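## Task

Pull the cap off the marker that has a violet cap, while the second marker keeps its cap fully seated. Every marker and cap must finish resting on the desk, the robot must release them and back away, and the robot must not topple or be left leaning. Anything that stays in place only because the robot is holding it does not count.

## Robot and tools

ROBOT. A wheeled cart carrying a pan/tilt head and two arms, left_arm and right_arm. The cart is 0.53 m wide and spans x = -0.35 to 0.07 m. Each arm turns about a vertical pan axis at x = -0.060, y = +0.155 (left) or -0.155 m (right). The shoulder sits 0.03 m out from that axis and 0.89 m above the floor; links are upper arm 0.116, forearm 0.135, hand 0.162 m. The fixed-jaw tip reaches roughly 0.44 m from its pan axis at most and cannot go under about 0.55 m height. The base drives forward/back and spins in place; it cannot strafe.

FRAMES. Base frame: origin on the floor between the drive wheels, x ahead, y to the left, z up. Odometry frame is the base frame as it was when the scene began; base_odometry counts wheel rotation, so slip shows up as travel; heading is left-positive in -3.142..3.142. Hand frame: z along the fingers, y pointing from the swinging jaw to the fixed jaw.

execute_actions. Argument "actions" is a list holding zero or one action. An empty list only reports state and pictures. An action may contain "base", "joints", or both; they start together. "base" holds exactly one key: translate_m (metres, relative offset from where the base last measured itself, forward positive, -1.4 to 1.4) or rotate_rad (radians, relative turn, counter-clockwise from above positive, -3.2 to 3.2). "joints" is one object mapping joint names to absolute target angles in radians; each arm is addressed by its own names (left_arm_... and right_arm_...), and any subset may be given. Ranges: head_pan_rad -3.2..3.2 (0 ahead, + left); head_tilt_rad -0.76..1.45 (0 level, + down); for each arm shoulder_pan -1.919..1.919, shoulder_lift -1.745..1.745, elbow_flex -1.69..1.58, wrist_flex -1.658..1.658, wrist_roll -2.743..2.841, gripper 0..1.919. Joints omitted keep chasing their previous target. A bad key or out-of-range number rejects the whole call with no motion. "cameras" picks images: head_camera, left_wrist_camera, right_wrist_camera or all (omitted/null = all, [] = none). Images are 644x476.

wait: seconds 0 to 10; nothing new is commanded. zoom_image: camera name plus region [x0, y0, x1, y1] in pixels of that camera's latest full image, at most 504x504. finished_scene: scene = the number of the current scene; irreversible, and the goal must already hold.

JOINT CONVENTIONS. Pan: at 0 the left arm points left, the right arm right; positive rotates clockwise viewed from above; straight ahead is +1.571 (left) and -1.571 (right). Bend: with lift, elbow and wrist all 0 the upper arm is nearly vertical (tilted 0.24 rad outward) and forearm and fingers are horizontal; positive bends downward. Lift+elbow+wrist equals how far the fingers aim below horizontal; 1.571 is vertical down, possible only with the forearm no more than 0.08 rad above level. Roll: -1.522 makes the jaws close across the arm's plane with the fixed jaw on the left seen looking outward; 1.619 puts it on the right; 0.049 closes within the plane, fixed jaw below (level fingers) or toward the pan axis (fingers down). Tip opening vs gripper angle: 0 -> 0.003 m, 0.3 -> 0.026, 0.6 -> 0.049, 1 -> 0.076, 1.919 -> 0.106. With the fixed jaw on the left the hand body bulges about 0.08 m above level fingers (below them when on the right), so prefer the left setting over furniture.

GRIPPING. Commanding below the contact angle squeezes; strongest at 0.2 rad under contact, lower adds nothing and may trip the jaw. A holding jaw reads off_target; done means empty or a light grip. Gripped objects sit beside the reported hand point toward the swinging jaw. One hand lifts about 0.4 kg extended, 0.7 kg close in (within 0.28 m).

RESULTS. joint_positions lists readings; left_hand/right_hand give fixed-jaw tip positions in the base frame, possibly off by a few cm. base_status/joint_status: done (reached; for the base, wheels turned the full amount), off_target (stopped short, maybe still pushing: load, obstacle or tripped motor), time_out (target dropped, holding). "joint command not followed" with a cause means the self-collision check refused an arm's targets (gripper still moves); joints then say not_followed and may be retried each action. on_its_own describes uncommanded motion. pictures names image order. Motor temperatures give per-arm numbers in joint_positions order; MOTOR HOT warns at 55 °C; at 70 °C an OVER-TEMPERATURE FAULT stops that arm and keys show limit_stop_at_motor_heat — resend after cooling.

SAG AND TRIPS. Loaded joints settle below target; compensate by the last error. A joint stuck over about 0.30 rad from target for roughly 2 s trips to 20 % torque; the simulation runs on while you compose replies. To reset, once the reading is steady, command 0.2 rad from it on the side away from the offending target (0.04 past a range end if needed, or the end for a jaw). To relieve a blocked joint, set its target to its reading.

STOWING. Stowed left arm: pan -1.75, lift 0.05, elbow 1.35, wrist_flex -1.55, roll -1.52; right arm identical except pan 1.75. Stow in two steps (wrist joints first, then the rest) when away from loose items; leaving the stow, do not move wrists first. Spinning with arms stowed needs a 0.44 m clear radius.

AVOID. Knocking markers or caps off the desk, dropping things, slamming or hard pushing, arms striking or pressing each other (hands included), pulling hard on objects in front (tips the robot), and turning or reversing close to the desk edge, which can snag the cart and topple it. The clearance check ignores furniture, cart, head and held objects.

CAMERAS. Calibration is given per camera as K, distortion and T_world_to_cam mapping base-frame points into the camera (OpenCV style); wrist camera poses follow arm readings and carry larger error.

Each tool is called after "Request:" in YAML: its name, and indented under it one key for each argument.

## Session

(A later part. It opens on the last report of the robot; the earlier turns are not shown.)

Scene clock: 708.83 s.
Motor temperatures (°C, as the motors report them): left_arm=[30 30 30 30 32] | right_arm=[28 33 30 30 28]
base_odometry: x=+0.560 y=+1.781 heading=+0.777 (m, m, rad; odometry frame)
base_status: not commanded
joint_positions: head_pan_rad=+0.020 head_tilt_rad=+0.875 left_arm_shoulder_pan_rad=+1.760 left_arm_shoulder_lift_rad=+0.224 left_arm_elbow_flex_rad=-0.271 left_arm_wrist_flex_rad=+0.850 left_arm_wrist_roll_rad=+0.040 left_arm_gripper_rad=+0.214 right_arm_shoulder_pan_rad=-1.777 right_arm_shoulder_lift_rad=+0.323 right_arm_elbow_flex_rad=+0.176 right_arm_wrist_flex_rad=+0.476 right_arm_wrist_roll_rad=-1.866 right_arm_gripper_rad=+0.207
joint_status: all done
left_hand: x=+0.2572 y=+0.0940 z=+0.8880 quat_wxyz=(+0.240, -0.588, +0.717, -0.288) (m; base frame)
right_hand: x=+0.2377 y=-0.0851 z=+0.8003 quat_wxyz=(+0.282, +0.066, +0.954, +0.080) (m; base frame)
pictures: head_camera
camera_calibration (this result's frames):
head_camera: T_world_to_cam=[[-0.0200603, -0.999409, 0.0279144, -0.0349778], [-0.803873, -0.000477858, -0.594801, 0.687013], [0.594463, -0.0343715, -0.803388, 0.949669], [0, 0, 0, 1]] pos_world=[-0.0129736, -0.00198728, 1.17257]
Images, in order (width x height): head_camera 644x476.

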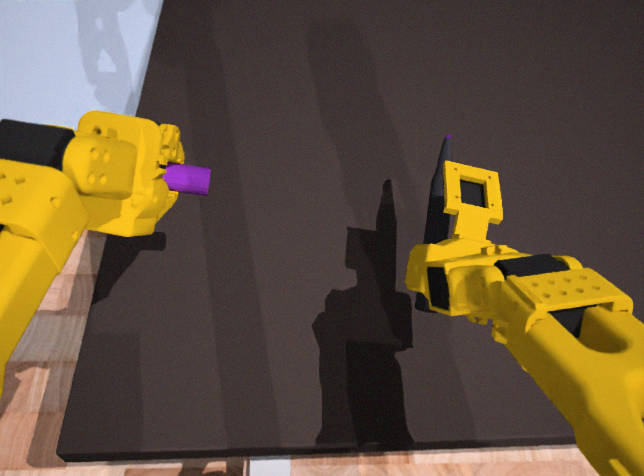

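Request:
execute_actions:
  actions:
    - {"joints": {"left_arm_shoulder_pan_rad": 1.855, "left_arm_shoulder_lift_rad": 0.615, "right_arm_shoulder_lift_rad": 0.54}}

Scene clock: 715.17 s.
Motor temperatures (°C, as the motors report them): left_arm=[30 30 30 30 32] | right_arm=[28 33 30 30 28]
base_odometry: x=+0.560 y=+1.781 heading=+0.777 (m, m, rad; odometry frame)
base_status: not commanded
joint_positions: head_pan_rad=+0.020 head_tilt_rad=+0.875 left_arm_shoulder_pan_rad=+1.846 left_arm_shoulder_lift_rad=+0.636 left_arm_elbow_flex_rad=-0.275 left_arm_wrist_flex_rad=+0.850 left_arm_wrist_roll_rad=+0.040 left_arm_gripper_rad=+0.214 right_arm_shoulder_pan_rad=-1.777 right_arm_shoulder_lift_rad=+0.560 right_arm_elbow_flex_rad=+0.171 right_arm_wrist_flex_rad=+0.476 right_arm_wrist_roll_rad=-1.866 right_arm_gripper_rad=+0.207
joint_status: all done
left_hand: x=+0.2259 y=+0.0740 z=+0.7723 quat_wxyz=(+0.109, -0.590, +0.787, -0.143) (m; base frame)
right_hand: x=+0.2098 y=-0.0910 z=+0.7392 quat_wxyz=(+0.174, +0.067, +0.981, +0.049) (m; base frame)
pictures: head_camera, left_wrist_camera, right_wrist_camera
camera_calibration (this result's frames):
head_camera: T_world_to_cam=[[-0.0200598, -0.999409, 0.0279144, -0.0349778], [-0.803873, -0.000478276, -0.594801, 0.687013], [0.594463, -0.0343712, -0.803388, 0.949669], [0, 0, 0, 1]] pos_world=[-0.0129736, -0.00198726, 1.17257]
left_wrist_camera: T_world_to_cam=[[0.904158, -0.222685, 0.364569, -0.468989], [-0.394129, -0.764052, 0.510771, -0.227216], [0.164808, -0.605505, -0.77859, 0.679474], [0, 0, 0, 1]] pos_world=[0.222505, 0.133383, 0.816066]
right_wrist_camera: T_world_to_cam=[[-0.144993, -0.982242, -0.119073, 0.0259231], [-0.961256, 0.111324, 0.25218, 0.0438799], [-0.234446, 0.151024, -0.960326, 0.838391], [0, 0, 0, 1]] pos_world=[0.242496, -0.106039, 0.79715]
Images, in order (width x height): head_camera 644x476, left_wrist_camera 644x476, right_wrist_camera 644x476.

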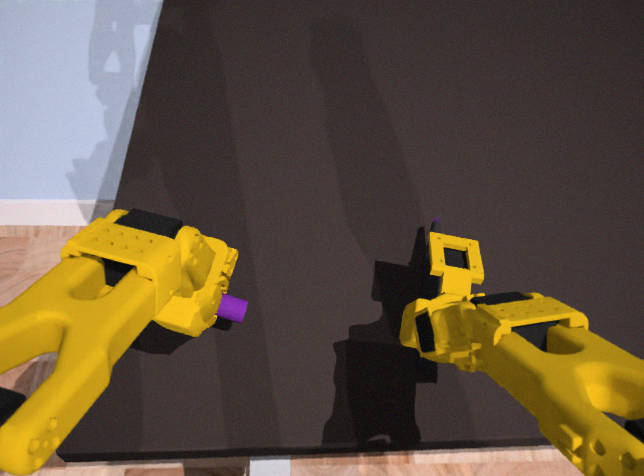

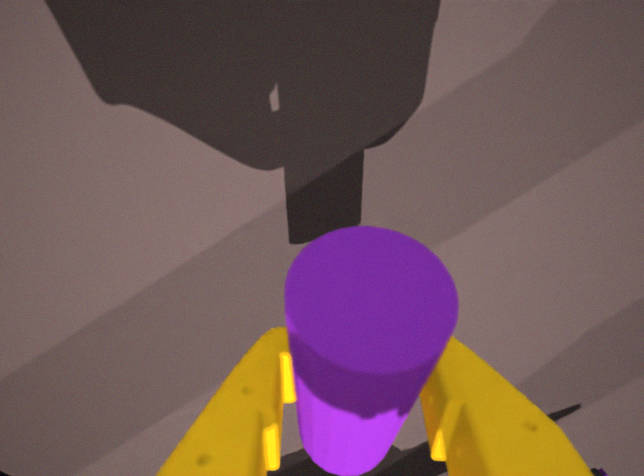

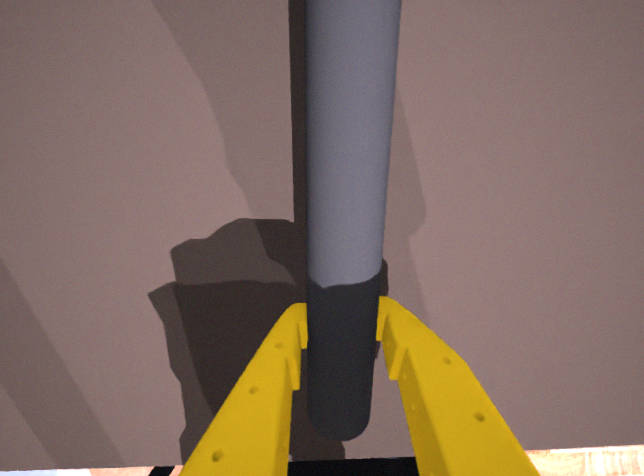

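Request:
execute_actions:
  actions:
    - {"joints": {"left_arm_shoulder_lift_rad": 0.70, "right_arm_shoulder_lift_rad": 0.59}}

Scene clock: 744.37 s.
Motor temperatures (°C, as the motors report them): left_arm=[30 30 30 30 32] | right_arm=[28 33 30 30 28]
base_odometry: x=+0.560 y=+1.781 heading=+0.777 (m, m, rad; odometry frame)
base_status: not commanded
joint_positions: head_pan_rad=+0.020 head_tilt_rad=+0.875 left_arm_shoulder_pan_rad=+1.846 left_arm_shoulder_lift_rad=+0.721 left_arm_elbow_flex_rad=-0.277 left_arm_wrist_flex_rad=+0.850 left_arm_wrist_roll_rad=+0.040 left_arm_gripper_rad=+0.214 right_arm_shoulder_pan_rad=-1.777 right_arm_shoulder_lift_rad=+0.607 right_arm_elbow_flex_rad=+0.170 right_arm_wrist_flex_rad=+0.476 right_arm_wrist_roll_rad=-1.866 right_arm_gripper_rad=+0.207
joint_status: all done
left_hand: x=+0.2152 y=+0.0770 z=+0.7501 quat_wxyz=(+0.084, -0.594, +0.792, -0.110) (m; base frame)
right_hand: x=+0.2027 y=-0.0924 z=+0.7279 quat_wxyz=(+0.152, +0.068, +0.985, +0.043) (m; base frame)
pictures: head_camera, left_wrist_camera, right_wrist_camera
camera_calibration (this result's frames):
head_camera: T_world_to_cam=[[-0.0200599, -0.999409, 0.0279144, -0.0349778], [-0.803873, -0.000478176, -0.594801, 0.687013], [0.594463, -0.0343713, -0.803388, 0.949669], [0, 0, 0, 1]] pos_world=[-0.0129736, -0.00198726, 1.17257]
left_wrist_camera: T_world_to_cam=[[0.93054, -0.230126, 0.284847, -0.39587], [-0.352114, -0.775901, 0.523444, -0.235425], [0.100555, -0.587384, -0.803037, 0.696552], [0, 0, 0, 1]] pos_world=[0.215435, 0.135376, 0.795351]
right_wrist_camera: T_world_to_cam=[[-0.149998, -0.983291, -0.103149, 0.0114066], [-0.94895, 0.113904, 0.294142, 0.00726682], [-0.277479, 0.142004, -0.950179, 0.826577], [0, 0, 0, 1]] pos_world=[0.237964, -0.106989, 0.784436]
Images, in order (width x height): head_camera 644x476, left_wrist_camera 644x476, right_wrist_camera 644x476.

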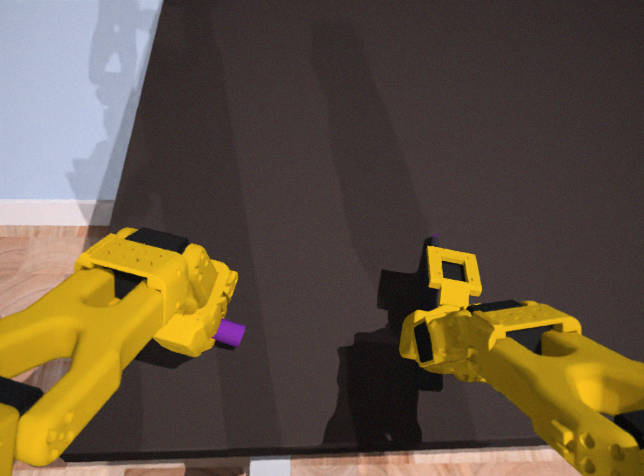

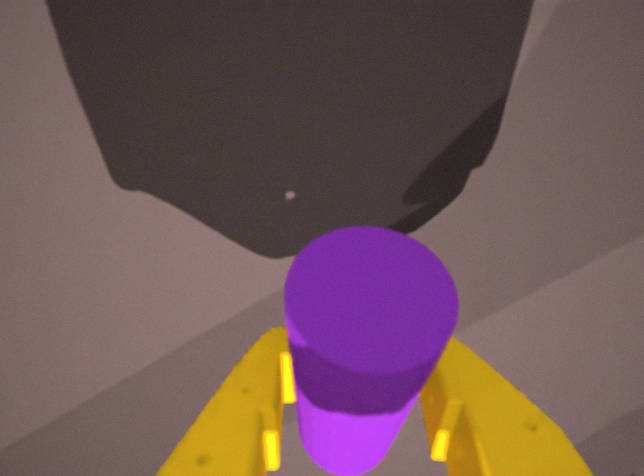

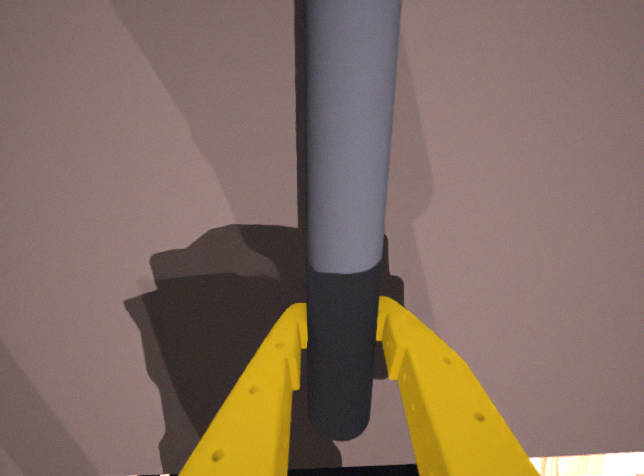

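Request:
zoom_image:
  camera: "head_camera"
  region: [140, 260, 300, 400]

Region (140, 260, 300, 400) of head_camera's 644x476 image, scaled by 3.150; it fills the top 441 rows of this view, and the rest is white.

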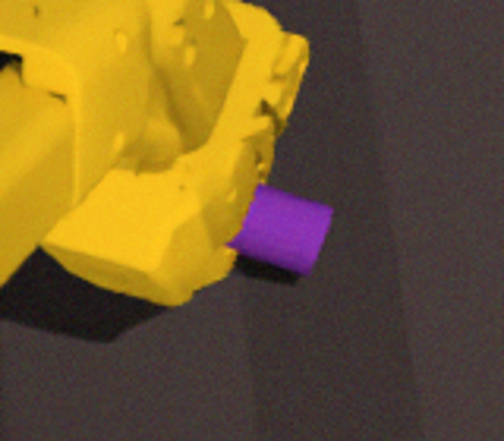

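Request:
execute_actions:
  actions:
    - {"joints": {"left_arm_shoulder_lift_rad": 0.735}}
  cameras: ["head_camera", "left_wrist_camera"]

Scene clock: 800.87 s.
Motor temperatures (°C, as the motors report them): left_arm=[30 30 30 30 32] | right_arm=[29 33 30 30 28]
base_odometry: x=+0.560 y=+1.781 heading=+0.777 (m, m, rad; odometry frame)
base_status: not commanded
joint_positions: head_pan_rad=+0.020 head_tilt_rad=+0.875 left_arm_shoulder_pan_rad=+1.846 left_arm_shoulder_lift_rad=+0.755 left_arm_elbow_flex_rad=-0.279 left_arm_wrist_flex_rad=+0.850 left_arm_wrist_roll_rad=+0.040 left_arm_gripper_rad=+0.214 right_arm_shoulder_pan_rad=-1.777 right_arm_shoulder_lift_rad=+0.607 right_arm_elbow_flex_rad=+0.170 right_arm_wrist_flex_rad=+0.476 right_arm_wrist_roll_rad=-1.866 right_arm_gripper_rad=+0.207
joint_status: all done
left_hand: x=+0.2107 y=+0.0783 z=+0.7418 quat_wxyz=(+0.074, -0.596, +0.794, -0.097) (m; base frame)
right_hand: x=+0.2027 y=-0.0924 z=+0.7279 quat_wxyz=(+0.152, +0.068, +0.985, +0.043) (m; base frame)
pictures: head_camera, left_wrist_camera
camera_calibration (this result's frames):
head_camera: T_world_to_cam=[[-0.0200598, -0.999409, 0.0279144, -0.0349778], [-0.803873, -0.000478252, -0.594801, 0.687013], [0.594463, -0.0343713, -0.803388, 0.949669], [0, 0, 0, 1]] pos_world=[-0.0129736, -0.00198726, 1.17257]
left_wrist_camera: T_world_to_cam=[[0.938891, -0.232481, 0.253841, -0.367605], [-0.335824, -0.780495, 0.527304, -0.237612], [0.0755339, -0.580327, -0.810873, 0.701609], [0, 0, 0, 1]] pos_world=[0.21235, 0.136247, 0.787522]
Images, in order (width x height): head_camera 644x476, left_wrist_camera 644x476.

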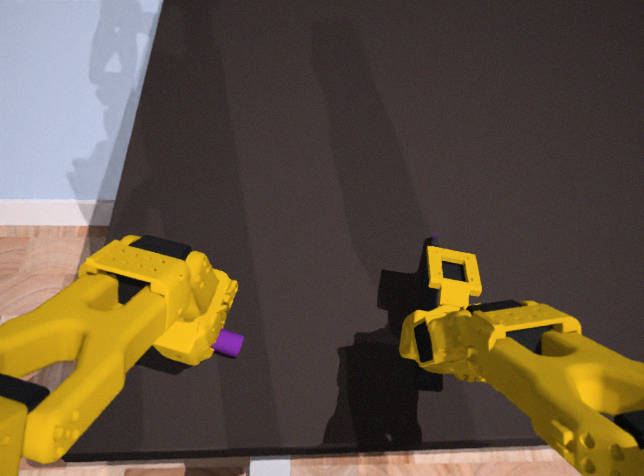

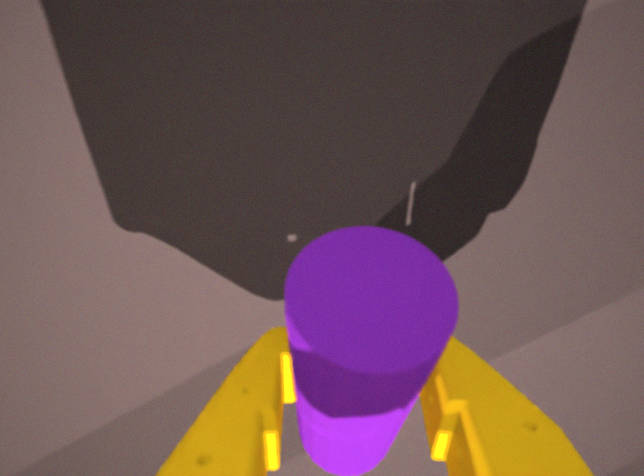

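Request:
execute_actions:
  actions:
    - {"joints": {"left_arm_shoulder_lift_rad": 0.75}}
  cameras: ["head_camera", "left_wrist_camera"]

Scene clock: 807.60 s.
Motor temperatures (°C, as the motors report them): left_arm=[30 30 30 30 32] | right_arm=[29 33 30 30 28]
base_odometry: x=+0.560 y=+1.781 heading=+0.777 (m, m, rad; odometry frame)
base_status: not commanded
joint_positions: head_pan_rad=+0.020 head_tilt_rad=+0.875 left_arm_shoulder_pan_rad=+1.846 left_arm_shoulder_lift_rad=+0.766 left_arm_elbow_flex_rad=-0.280 left_arm_wrist_flex_rad=+0.850 left_arm_wrist_roll_rad=+0.040 left_arm_gripper_rad=+0.214 right_arm_shoulder_pan_rad=-1.777 right_arm_shoulder_lift_rad=+0.607 right_arm_elbow_flex_rad=+0.170 right_arm_wrist_flex_rad=+0.476 right_arm_wrist_roll_rad=-1.866 right_arm_gripper_rad=+0.207
joint_status: all done
left_hand: x=+0.2095 y=+0.0787 z=+0.7394 quat_wxyz=(+0.071, -0.596, +0.794, -0.093) (m; base frame)
right_hand: x=+0.2027 y=-0.0924 z=+0.7279 quat_wxyz=(+0.152, +0.068, +0.985, +0.043) (m; base frame)
pictures: head_camera, left_wrist_camera
camera_calibration (this result's frames):
head_camera: T_world_to_cam=[[-0.0200598, -0.999409, 0.0279144, -0.0349778], [-0.803873, -0.000478236, -0.594801, 0.687013], [0.594463, -0.0343713, -0.803388, 0.949669], [0, 0, 0, 1]] pos_world=[-0.0129736, -0.00198726, 1.17257]
left_wrist_camera: T_world_to_cam=[[0.941101, -0.233104, 0.244933, -0.359536], [-0.331148, -0.781814, 0.528306, -0.238081], [0.0683416, -0.578299, -0.812958, 0.70281], [0, 0, 0, 1]] pos_world=[0.211488, 0.13649, 0.785197]
Images, in order (width x height): head_camera 644x476, left_wrist_camera 644x476.

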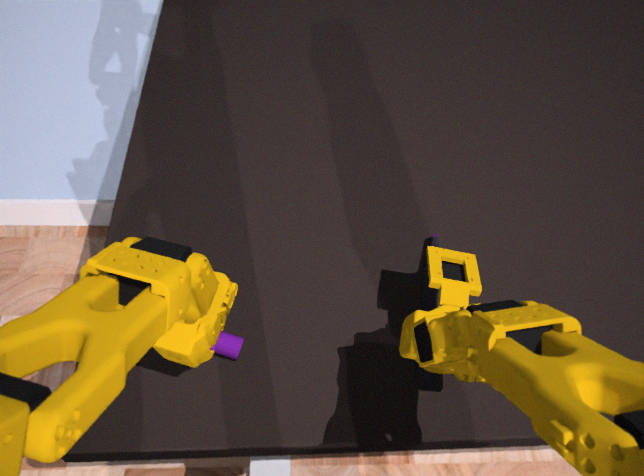

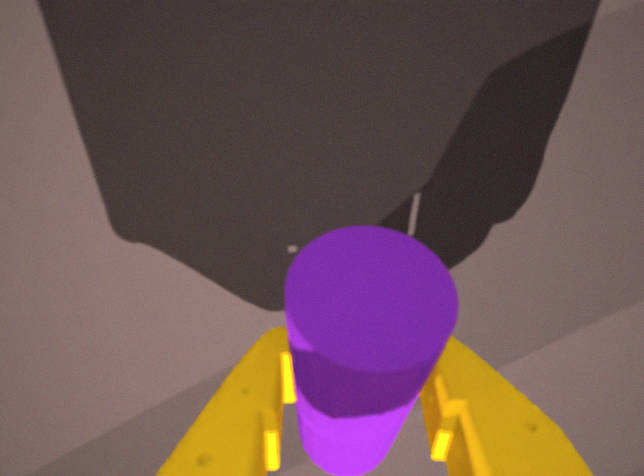

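Request:
execute_actions:
  actions:
    - {"joints": {"left_arm_shoulder_lift_rad": 0.763}}
  cameras: ["left_wrist_camera"]

Scene clock: 810.57 s.
Motor temperatures (°C, as the motors report them): left_arm=[30 30 30 30 32] | right_arm=[29 33 30 30 28]
base_odometry: x=+0.560 y=+1.781 heading=+0.777 (m, m, rad; odometry frame)
base_status: not commanded
joint_positions: head_pan_rad=+0.020 head_tilt_rad=+0.875 left_arm_shoulder_pan_rad=+1.846 left_arm_shoulder_lift_rad=+0.771 left_arm_elbow_flex_rad=-0.285 left_arm_wrist_flex_rad=+0.850 left_arm_wrist_roll_rad=+0.040 left_arm_gripper_rad=+0.214 right_arm_shoulder_pan_rad=-1.777 right_arm_shoulder_lift_rad=+0.607 right_arm_elbow_flex_rad=+0.170 right_arm_wrist_flex_rad=+0.476 right_arm_wrist_roll_rad=-1.866 right_arm_gripper_rad=+0.207
joint_status: all done
left_hand: x=+0.2097 y=+0.0786 z=+0.7389 quat_wxyz=(+0.071, -0.596, +0.794, -0.093) (m; base frame)
right_hand: x=+0.2027 y=-0.0924 z=+0.7279 quat_wxyz=(+0.152, +0.068, +0.985, +0.043) (m; base frame)
pictures: left_wrist_camera
camera_calibration (this result's frames):
left_wrist_camera: T_world_to_cam=[[0.941101, -0.233104, 0.244933, -0.359699], [-0.331148, -0.781814, 0.528306, -0.237812], [0.0683416, -0.578299, -0.812958, 0.702379], [0, 0, 0, 1]] pos_world=[0.211761, 0.136413, 0.784744]
Images, in order (width x height): left_wrist_camera 644x476.

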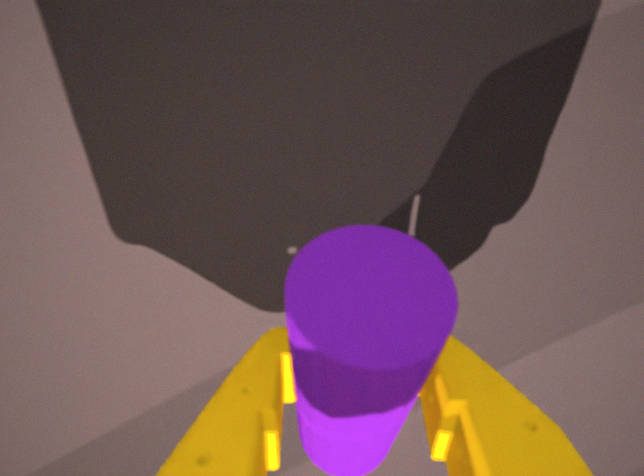

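The cap is resting on the desk, so I'll ease off the downward push and open both grippers.

Request:
execute_actions:
  actions:
    - {"joints": {"left_arm_shoulder_lift_rad": 0.75, "left_arm_gripper_rad": 0.6, "right_arm_gripper_rad": 0.6}}

Scene clock: 813.67 s.
Motor temperatures (°C, as the motors report them): left_arm=[30 30 30 30 32] | right_arm=[29 33 30 30 28]
base_odometry: x=+0.560 y=+1.781 heading=+0.777 (m, m, rad; odometry frame)
base_status: not commanded
joint_positions: head_pan_rad=+0.020 head_tilt_rad=+0.875 left_arm_shoulder_pan_rad=+1.846 left_arm_shoulder_lift_rad=+0.771 left_arm_elbow_flex_rad=-0.285 left_arm_wrist_flex_rad=+0.850 left_arm_wrist_roll_rad=+0.040 left_arm_gripper_rad=+0.591 right_arm_shoulder_pan_rad=-1.777 right_arm_shoulder_lift_rad=+0.607 right_arm_elbow_flex_rad=+0.168 right_arm_wrist_flex_rad=+0.476 right_arm_wrist_roll_rad=-1.866 right_arm_gripper_rad=+0.591
joint_status: all done
left_hand: x=+0.2097 y=+0.0786 z=+0.7389 quat_wxyz=(+0.071, -0.596, +0.794, -0.093) (m; base frame)
right_hand: x=+0.2030 y=-0.0924 z=+0.7281 quat_wxyz=(+0.153, +0.068, +0.985, +0.043) (m; base frame)
pictures: head_camera, left_wrist_camera, right_wrist_camera
camera_calibration (this result's frames):
head_camera: T_world_to_cam=[[-0.0200601, -0.999409, 0.0279144, -0.0349778], [-0.803873, -0.000478032, -0.594801, 0.687013], [0.594463, -0.0343714, -0.803388, 0.949669], [0, 0, 0, 1]] pos_world=[-0.0129736, -0.00198727, 1.17257]
left_wrist_camera: T_world_to_cam=[[0.941101, -0.233104, 0.244933, -0.359699], [-0.331148, -0.781814, 0.528306, -0.237812], [0.0683416, -0.578299, -0.812958, 0.702379], [0, 0, 0, 1]] pos_world=[0.211761, 0.136413, 0.784744]
right_wrist_camera: T_world_to_cam=[[-0.149843, -0.983258, -0.103684, 0.011921], [-0.949391, 0.113811, 0.292753, 0.00862723], [-0.276052, 0.142303, -0.95055, 0.826898], [0, 0, 0, 1]] pos_world=[0.238243, -0.106931, 0.784718]
Images, in order (width x height): head_camera 644x476, left_wrist_camera 644x476, right_wrist_camera 644x476.

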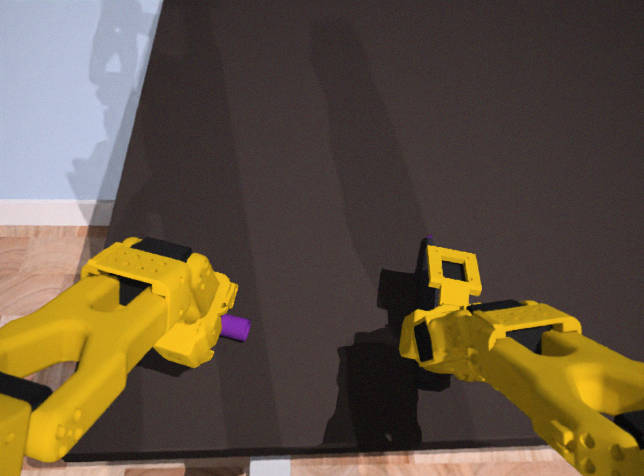

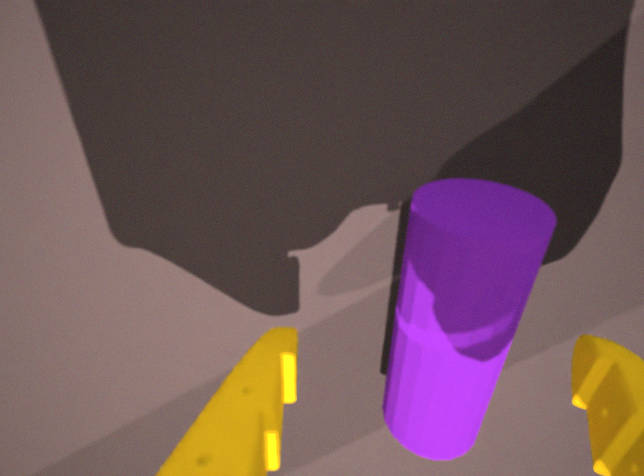

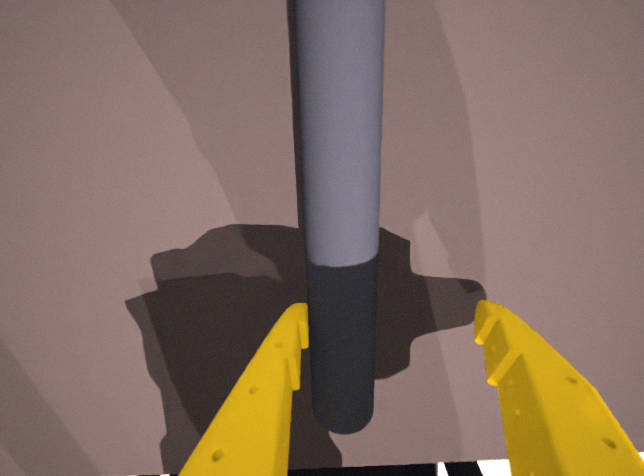

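Request:
execute_actions:
  actions: []
  cameras: ["head_camera", "left_wrist_camera"]

Scene clock: 815.87 s.
Motor temperatures (°C, as the motors report them): left_arm=[30 30 30 30 32] | right_arm=[29 33 30 30 28]
base_odometry: x=+0.560 y=+1.781 heading=+0.777 (m, m, rad; odometry frame)
base_status: not commanded
joint_positions: head_pan_rad=+0.020 head_tilt_rad=+0.875 left_arm_shoulder_pan_rad=+1.846 left_arm_shoulder_lift_rad=+0.771 left_arm_elbow_flex_rad=-0.285 left_arm_wrist_flex_rad=+0.850 left_arm_wrist_roll_rad=+0.040 left_arm_gripper_rad=+0.593 right_arm_shoulder_pan_rad=-1.777 right_arm_shoulder_lift_rad=+0.607 right_arm_elbow_flex_rad=+0.168 right_arm_wrist_flex_rad=+0.476 right_arm_wrist_roll_rad=-1.866 right_arm_gripper_rad=+0.592
joint_status: all done
left_hand: x=+0.2097 y=+0.0786 z=+0.7389 quat_wxyz=(+0.071, -0.596, +0.794, -0.093) (m; base frame)
right_hand: x=+0.2030 y=-0.0924 z=+0.7281 quat_wxyz=(+0.153, +0.068, +0.985, +0.043) (m; base frame)
pictures: head_camera, left_wrist_camera
camera_calibration (this result's frames):
head_camera: T_world_to_cam=[[-0.0200601, -0.999409, 0.0279144, -0.0349778], [-0.803873, -0.000478009, -0.594801, 0.687013], [0.594463, -0.0343714, -0.803388, 0.949669], [0, 0, 0, 1]] pos_world=[-0.0129736, -0.00198727, 1.17257]
left_wrist_camera: T_world_to_cam=[[0.941101, -0.233104, 0.244933, -0.359699], [-0.331148, -0.781814, 0.528306, -0.237812], [0.0683416, -0.578299, -0.812958, 0.702379], [0, 0, 0, 1]] pos_world=[0.211761, 0.136413, 0.784744]
Images, in order (width x height): head_camera 644x476, left_wrist_camera 644x476.

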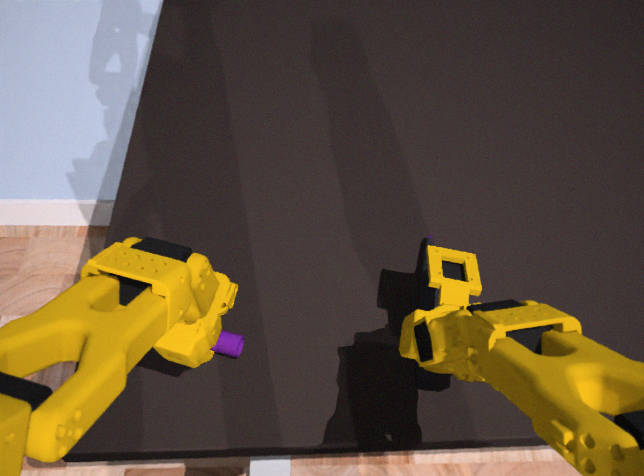

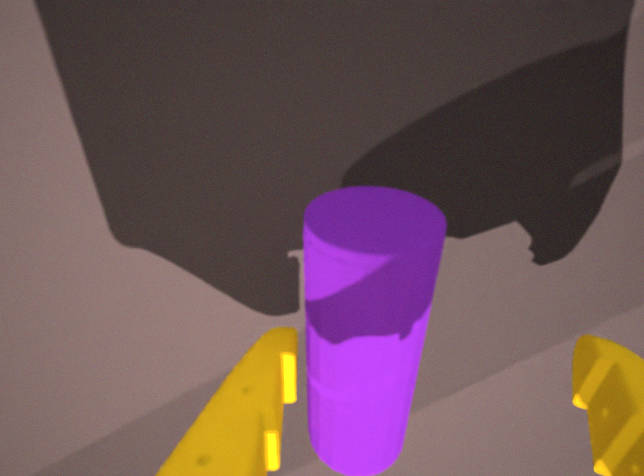

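Request:
wait:
  seconds: 1.5

Scene clock: 821.33 s.
Motor temperatures (°C, as the motors report them): left_arm=[30 30 30 30 32] | right_arm=[29 33 30 30 28]
base_odometry: x=+0.560 y=+1.781 heading=+0.777 (m, m, rad; odometry frame)
base_status: not commanded
joint_positions: head_pan_rad=+0.020 head_tilt_rad=+0.875 left_arm_shoulder_pan_rad=+1.846 left_arm_shoulder_lift_rad=+0.771 left_arm_elbow_flex_rad=-0.285 left_arm_wrist_flex_rad=+0.850 left_arm_wrist_roll_rad=+0.040 left_arm_gripper_rad=+0.593 right_arm_shoulder_pan_rad=-1.777 right_arm_shoulder_lift_rad=+0.607 right_arm_elbow_flex_rad=+0.168 right_arm_wrist_flex_rad=+0.476 right_arm_wrist_roll_rad=-1.866 right_arm_gripper_rad=+0.592
joint_status: all done
left_hand: x=+0.2097 y=+0.0786 z=+0.7389 quat_wxyz=(+0.071, -0.596, +0.794, -0.093) (m; base frame)
right_hand: x=+0.2030 y=-0.0924 z=+0.7281 quat_wxyz=(+0.153, +0.068, +0.985, +0.043) (m; base frame)
wait: 1.50 s; at rest from the start
pictures: head_camera, left_wrist_camera, right_wrist_camera
camera_calibration (this result's frames):
head_camera: T_world_to_cam=[[-0.0200601, -0.999409, 0.0279144, -0.0349778], [-0.803873, -0.000478045, -0.594801, 0.687013], [0.594463, -0.0343714, -0.803388, 0.949669], [0, 0, 0, 1]] pos_world=[-0.0129736, -0.00198727, 1.17257]
left_wrist_camera: T_world_to_cam=[[0.941101, -0.233104, 0.244933, -0.359699], [-0.331148, -0.781814, 0.528306, -0.237812], [0.0683416, -0.578299, -0.812958, 0.702379], [0, 0, 0, 1]] pos_world=[0.211761, 0.136413, 0.784744]
right_wrist_camera: T_world_to_cam=[[-0.149843, -0.983258, -0.103684, 0.011921], [-0.949391, 0.113811, 0.292753, 0.00862723], [-0.276052, 0.142303, -0.95055, 0.826898], [0, 0, 0, 1]] pos_world=[0.238243, -0.106931, 0.784718]
Images, in order (width x height): head_camera 644x476, left_wrist_camera 644x476, right_wrist_camera 644x476.

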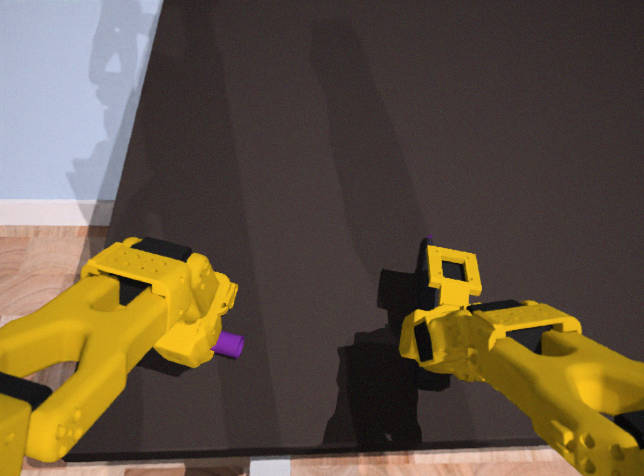

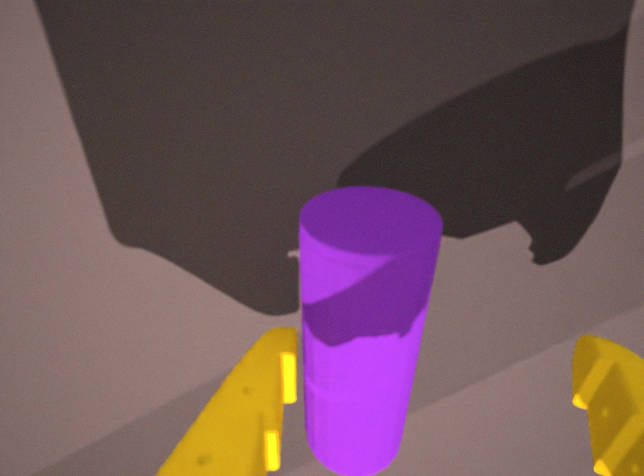

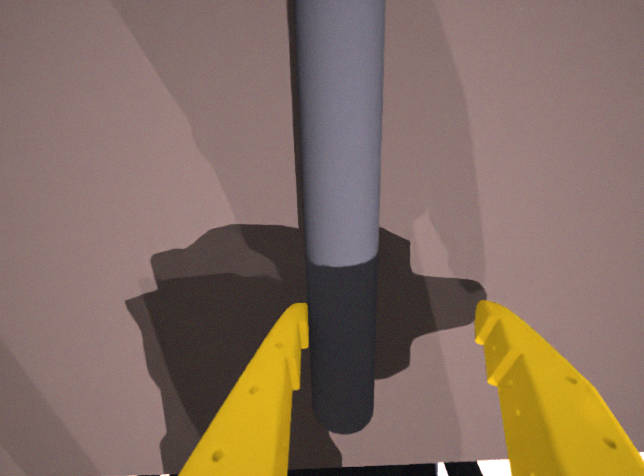

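Request:
zoom_image:
  camera: "left_wrist_camera"
  region: [220, 170, 480, 476]

Region (220, 170, 480, 476) of left_wrist_camera's 644x476 image, scaled by 1.647; it fills the left 428 columns of this view, and the rest is white.

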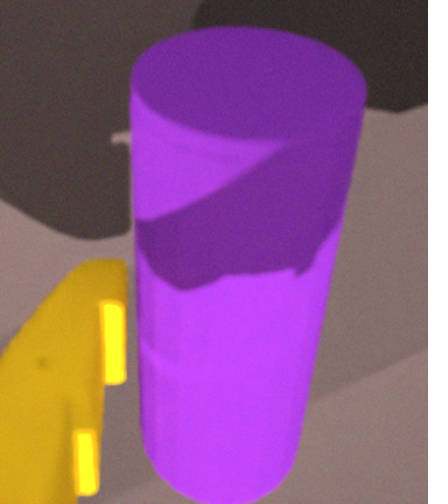

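Request:
execute_actions:
  actions:
    - {"joints": {"left_arm_wrist_flex_rad": 0.92, "left_arm_shoulder_lift_rad": 0.722, "right_arm_shoulder_lift_rad": 0.40}}

Scene clock: 831.20 s.
Motor temperatures (°C, as the motors report them): left_arm=[30 30 30 30 32] | right_arm=[29 33 30 30 28]
base_odometry: x=+0.560 y=+1.781 heading=+0.777 (m, m, rad; odometry frame)
base_status: not commanded
joint_positions: head_pan_rad=+0.020 head_tilt_rad=+0.875 left_arm_shoulder_pan_rad=+1.846 left_arm_shoulder_lift_rad=+0.771 left_arm_elbow_flex_rad=-0.285 left_arm_wrist_flex_rad=+0.911 left_arm_wrist_roll_rad=+0.040 left_arm_gripper_rad=+0.593 right_arm_shoulder_pan_rad=-1.777 right_arm_shoulder_lift_rad=+0.454 right_arm_elbow_flex_rad=+0.168 right_arm_wrist_flex_rad=+0.476 right_arm_wrist_roll_rad=-1.866 right_arm_gripper_rad=+0.592
joint_status: all done
left_hand: x=+0.2003 y=+0.0812 z=+0.7374 quat_wxyz=(+0.053, -0.598, +0.797, -0.069) (m; base frame)
right_hand: x=+0.2251 y=-0.0877 z=+0.7667 quat_wxyz=(+0.225, +0.067, +0.970, +0.064) (m; base frame)
pictures: head_camera, left_wrist_camera, right_wrist_camera
camera_calibration (this result's frames):
head_camera: T_world_to_cam=[[-0.0200601, -0.999409, 0.0279144, -0.0349778], [-0.803873, -0.000478036, -0.594801, 0.687013], [0.594463, -0.0343714, -0.803388, 0.949669], [0, 0, 0, 1]] pos_world=[-0.0129736, -0.00198727, 1.17257]
left_wrist_camera: T_world_to_cam=[[0.953801, -0.236686, 0.18505, -0.307981], [-0.299775, -0.790662, 0.533843, -0.247693], [0.0199586, -0.564653, -0.825087, 0.720838], [0, 0, 0, 1]] pos_world=[0.205114, 0.138287, 0.783975]
right_wrist_camera: T_world_to_cam=[[-0.130334, -0.979169, -0.155696, 0.0596182], [-0.98276, 0.106817, 0.150904, 0.13339], [-0.13113, 0.172679, -0.97621, 0.85874], [0, 0, 0, 1]] pos_world=[0.251468, -0.104159, 0.827464]
Images, in order (width x height): head_camera 644x476, left_wrist_camera 644x476, right_wrist_camera 644x476.

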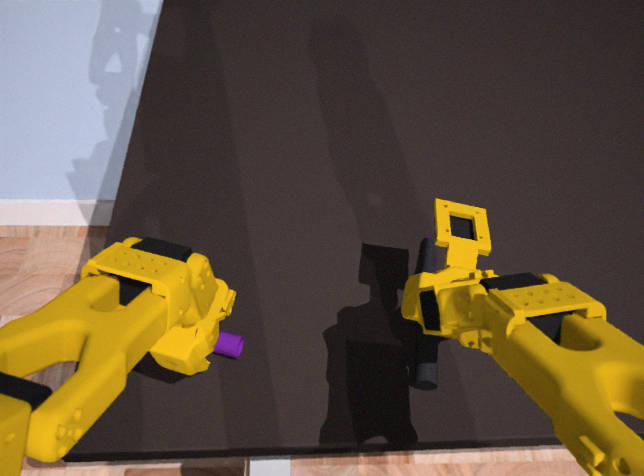

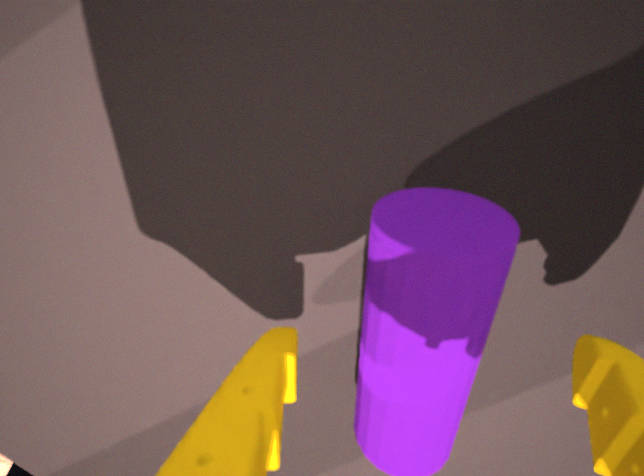

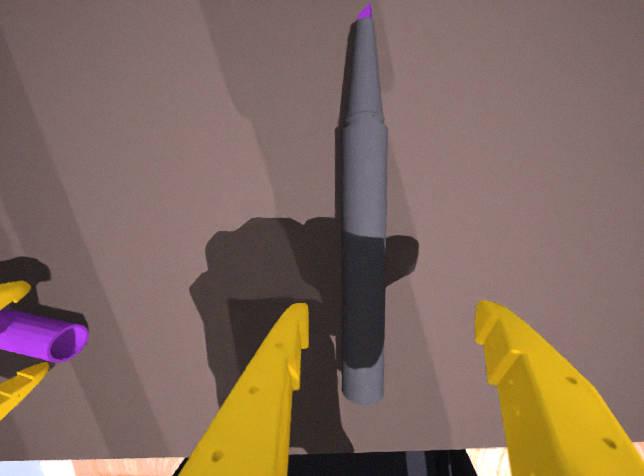

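Request:
execute_actions:
  actions: []
  cameras: ["left_wrist_camera", "right_wrist_camera"]

Scene clock: 836.20 s.
Motor temperatures (°C, as the motors report them): left_arm=[30 30 30 30 32] | right_arm=[29 33 30 30 28]
base_odometry: x=+0.560 y=+1.781 heading=+0.777 (m, m, rad; odometry frame)
base_status: not commanded
joint_positions: head_pan_rad=+0.020 head_tilt_rad=+0.875 left_arm_shoulder_pan_rad=+1.846 left_arm_shoulder_lift_rad=+0.771 left_arm_elbow_flex_rad=-0.285 left_arm_wrist_flex_rad=+0.911 left_arm_wrist_roll_rad=+0.040 left_arm_gripper_rad=+0.593 right_arm_shoulder_pan_rad=-1.777 right_arm_shoulder_lift_rad=+0.454 right_arm_elbow_flex_rad=+0.168 right_arm_wrist_flex_rad=+0.476 right_arm_wrist_roll_rad=-1.866 right_arm_gripper_rad=+0.592
joint_status: all done
left_hand: x=+0.2003 y=+0.0812 z=+0.7374 quat_wxyz=(+0.053, -0.598, +0.797, -0.069) (m; base frame)
right_hand: x=+0.2251 y=-0.0877 z=+0.7667 quat_wxyz=(+0.225, +0.067, +0.970, +0.064) (m; base frame)
pictures: left_wrist_camera, right_wrist_camera
camera_calibration (this result's frames):
left_wrist_camera: T_world_to_cam=[[0.953801, -0.236686, 0.18505, -0.307981], [-0.299775, -0.790662, 0.533843, -0.247693], [0.0199586, -0.564653, -0.825087, 0.720838], [0, 0, 0, 1]] pos_world=[0.205114, 0.138287, 0.783975]
right_wrist_camera: T_world_to_cam=[[-0.130334, -0.979169, -0.155696, 0.0596182], [-0.98276, 0.106817, 0.150904, 0.13339], [-0.13113, 0.172679, -0.97621, 0.85874], [0, 0, 0, 1]] pos_world=[0.251468, -0.104159, 0.827464]
Images, in order (width x height): left_wrist_camera 644x476, right_wrist_camera 644x476.

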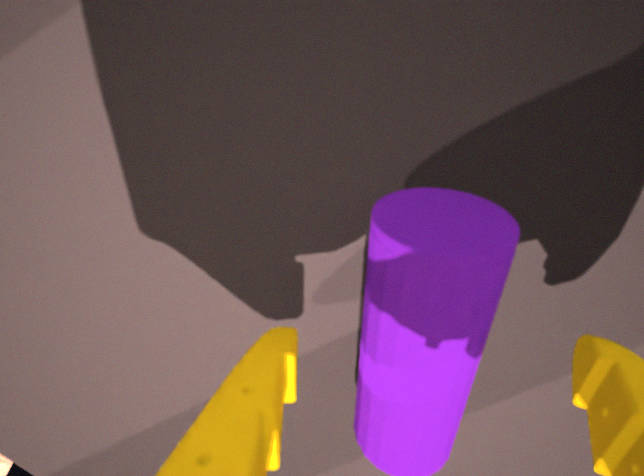

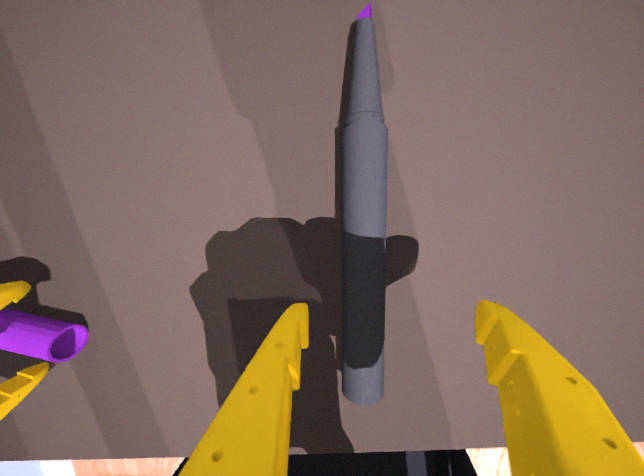

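Both pieces are at rest on the desk without touching the jaws. Now I'll lift the hands clear.

Request:
execute_actions:
  actions:
    - {"joints": {"left_arm_shoulder_lift_rad": 0.46, "left_arm_wrist_flex_rad": 1.03, "left_arm_gripper_rad": 0.85, "right_arm_shoulder_lift_rad": 0.25}}
  cameras: ["head_camera"]

Scene clock: 838.90 s.
Motor temperatures (°C, as the motors report them): left_arm=[30 30 30 30 32] | right_arm=[29 33 30 30 28]
base_odometry: x=+0.560 y=+1.781 heading=+0.777 (m, m, rad; odometry frame)
base_status: not commanded
joint_positions: head_pan_rad=+0.020 head_tilt_rad=+0.875 left_arm_shoulder_pan_rad=+1.846 left_arm_shoulder_lift_rad=+0.517 left_arm_elbow_flex_rad=-0.285 left_arm_wrist_flex_rad=+1.023 left_arm_wrist_roll_rad=+0.040 left_arm_gripper_rad=+0.842 right_arm_shoulder_pan_rad=-1.777 right_arm_shoulder_lift_rad=+0.305 right_arm_elbow_flex_rad=+0.168 right_arm_wrist_flex_rad=+0.476 right_arm_wrist_roll_rad=-1.866 right_arm_gripper_rad=+0.592
joint_status: all done
left_hand: x=+0.2143 y=+0.0773 z=+0.7969 quat_wxyz=(+0.095, -0.593, +0.790, -0.125) (m; base frame)
right_hand: x=+0.2407 y=-0.0845 z=+0.8070 quat_wxyz=(+0.294, +0.065, +0.950, +0.083) (m; base frame)
pictures: head_camera
camera_calibration (this result's frames):
head_camera: T_world_to_cam=[[-0.0200598, -0.999409, 0.0279144, -0.0349778], [-0.803873, -0.000478299, -0.594801, 0.687013], [0.594463, -0.0343712, -0.803388, 0.949669], [0, 0, 0, 1]] pos_world=[-0.0129736, -0.00198726, 1.17257]
Images, in order (width x height): head_camera 644x476.

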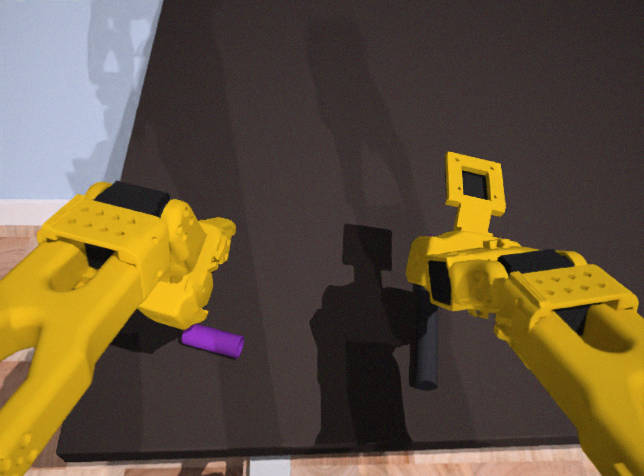

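Request:
execute_actions:
  actions:
    - {"base": {"translate_m": -0.32}, "joints": {"head_tilt_rad": 0.6, "head_pan_rad": -0.25}}
  cameras: ["head_camera"]

Scene clock: 845.37 s.
Motor temperatures (°C, as the motors report them): left_arm=[30 30 30 30 32] | right_arm=[29 33 30 30 28]
base_odometry: x=+0.332 y=+1.556 heading=+0.777 (m, m, rad; odometry frame)
base_status: done
joint_positions: head_pan_rad=-0.240 head_tilt_rad=+0.614 left_arm_shoulder_pan_rad=+1.846 left_arm_shoulder_lift_rad=+0.517 left_arm_elbow_flex_rad=-0.285 left_arm_wrist_flex_rad=+1.023 left_arm_wrist_roll_rad=+0.040 left_arm_gripper_rad=+0.842 right_arm_shoulder_pan_rad=-1.777 right_arm_shoulder_lift_rad=+0.303 right_arm_elbow_flex_rad=+0.168 right_arm_wrist_flex_rad=+0.476 right_arm_wrist_roll_rad=-1.866 right_arm_gripper_rad=+0.592
joint_status: all done
left_hand: x=+0.2143 y=+0.0773 z=+0.7969 quat_wxyz=(+0.095, -0.593, +0.790, -0.125) (m; base frame)
right_hand: x=+0.2409 y=-0.0844 z=+0.8075 quat_wxyz=(+0.295, +0.065, +0.950, +0.083) (m; base frame)
pictures: head_camera
camera_calibration (this result's frames):
head_camera: T_world_to_cam=[[-0.282066, -0.959251, 0.016635, -0.0343095], [-0.601491, 0.163306, -0.78201, 0.912002], [0.747427, -0.230585, -0.623044, 0.749282], [0, 0, 0, 1]] pos_world=[-0.02115, -0.00907427, 1.1806]
Images, in order (width x height): head_camera 644x476.

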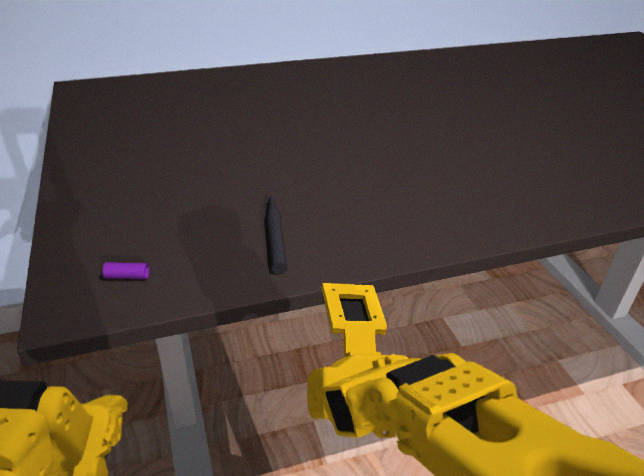

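Request:
execute_actions:
  actions:
    - {"joints": {"head_pan_rad": -0.6, "head_tilt_rad": 0.5}}
  cameras: ["head_camera"]

Scene clock: 848.60 s.
Motor temperatures (°C, as the motors report them): left_arm=[30 30 30 30 32] | right_arm=[29 33 30 30 28]
base_odometry: x=+0.332 y=+1.556 heading=+0.777 (m, m, rad; odometry frame)
base_status: not commanded
joint_positions: head_pan_rad=-0.590 head_tilt_rad=+0.514 left_arm_shoulder_pan_rad=+1.846 left_arm_shoulder_lift_rad=+0.517 left_arm_elbow_flex_rad=-0.285 left_arm_wrist_flex_rad=+1.023 left_arm_wrist_roll_rad=+0.040 left_arm_gripper_rad=+0.842 right_arm_shoulder_pan_rad=-1.777 right_arm_shoulder_lift_rad=+0.303 right_arm_elbow_flex_rad=+0.168 right_arm_wrist_flex_rad=+0.476 right_arm_wrist_roll_rad=-1.866 right_arm_gripper_rad=+0.592
joint_status: all done
left_hand: x=+0.2143 y=+0.0773 z=+0.7969 quat_wxyz=(+0.095, -0.593, +0.790, -0.125) (m; base frame)
right_hand: x=+0.2409 y=-0.0844 z=+0.8075 quat_wxyz=(+0.295, +0.065, +0.950, +0.083) (m; base frame)
pictures: head_camera
camera_calibration (this result's frames):
head_camera: T_world_to_cam=[[-0.595033, -0.803612, 0.0119634, -0.0436419], [-0.441506, 0.314402, -0.840371, 0.986696], [0.671571, -0.505331, -0.541879, 0.652296], [0, 0, 0, 1]] pos_world=[-0.0283997, -0.0156647, 1.18318]
Images, in order (width x height): head_camera 644x476.

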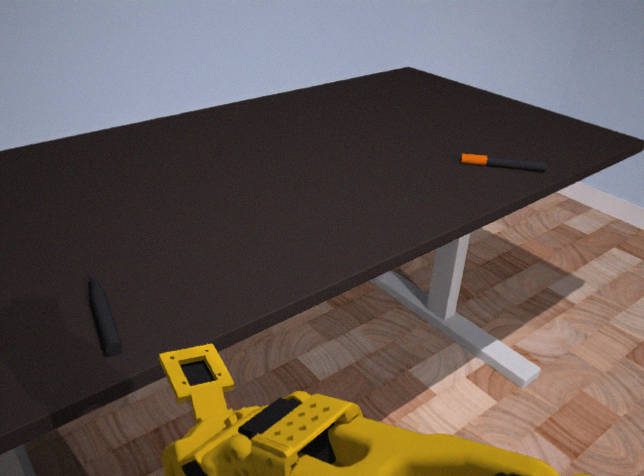

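The orange marker is still on the desk with its cap on. The violet marker is uncapped, both of its pieces rest on the desk, and the robot has backed clear, so I'm ending scene 1.

Request:
finished_scene:
  scene: 1

The scene is finished: the task was done.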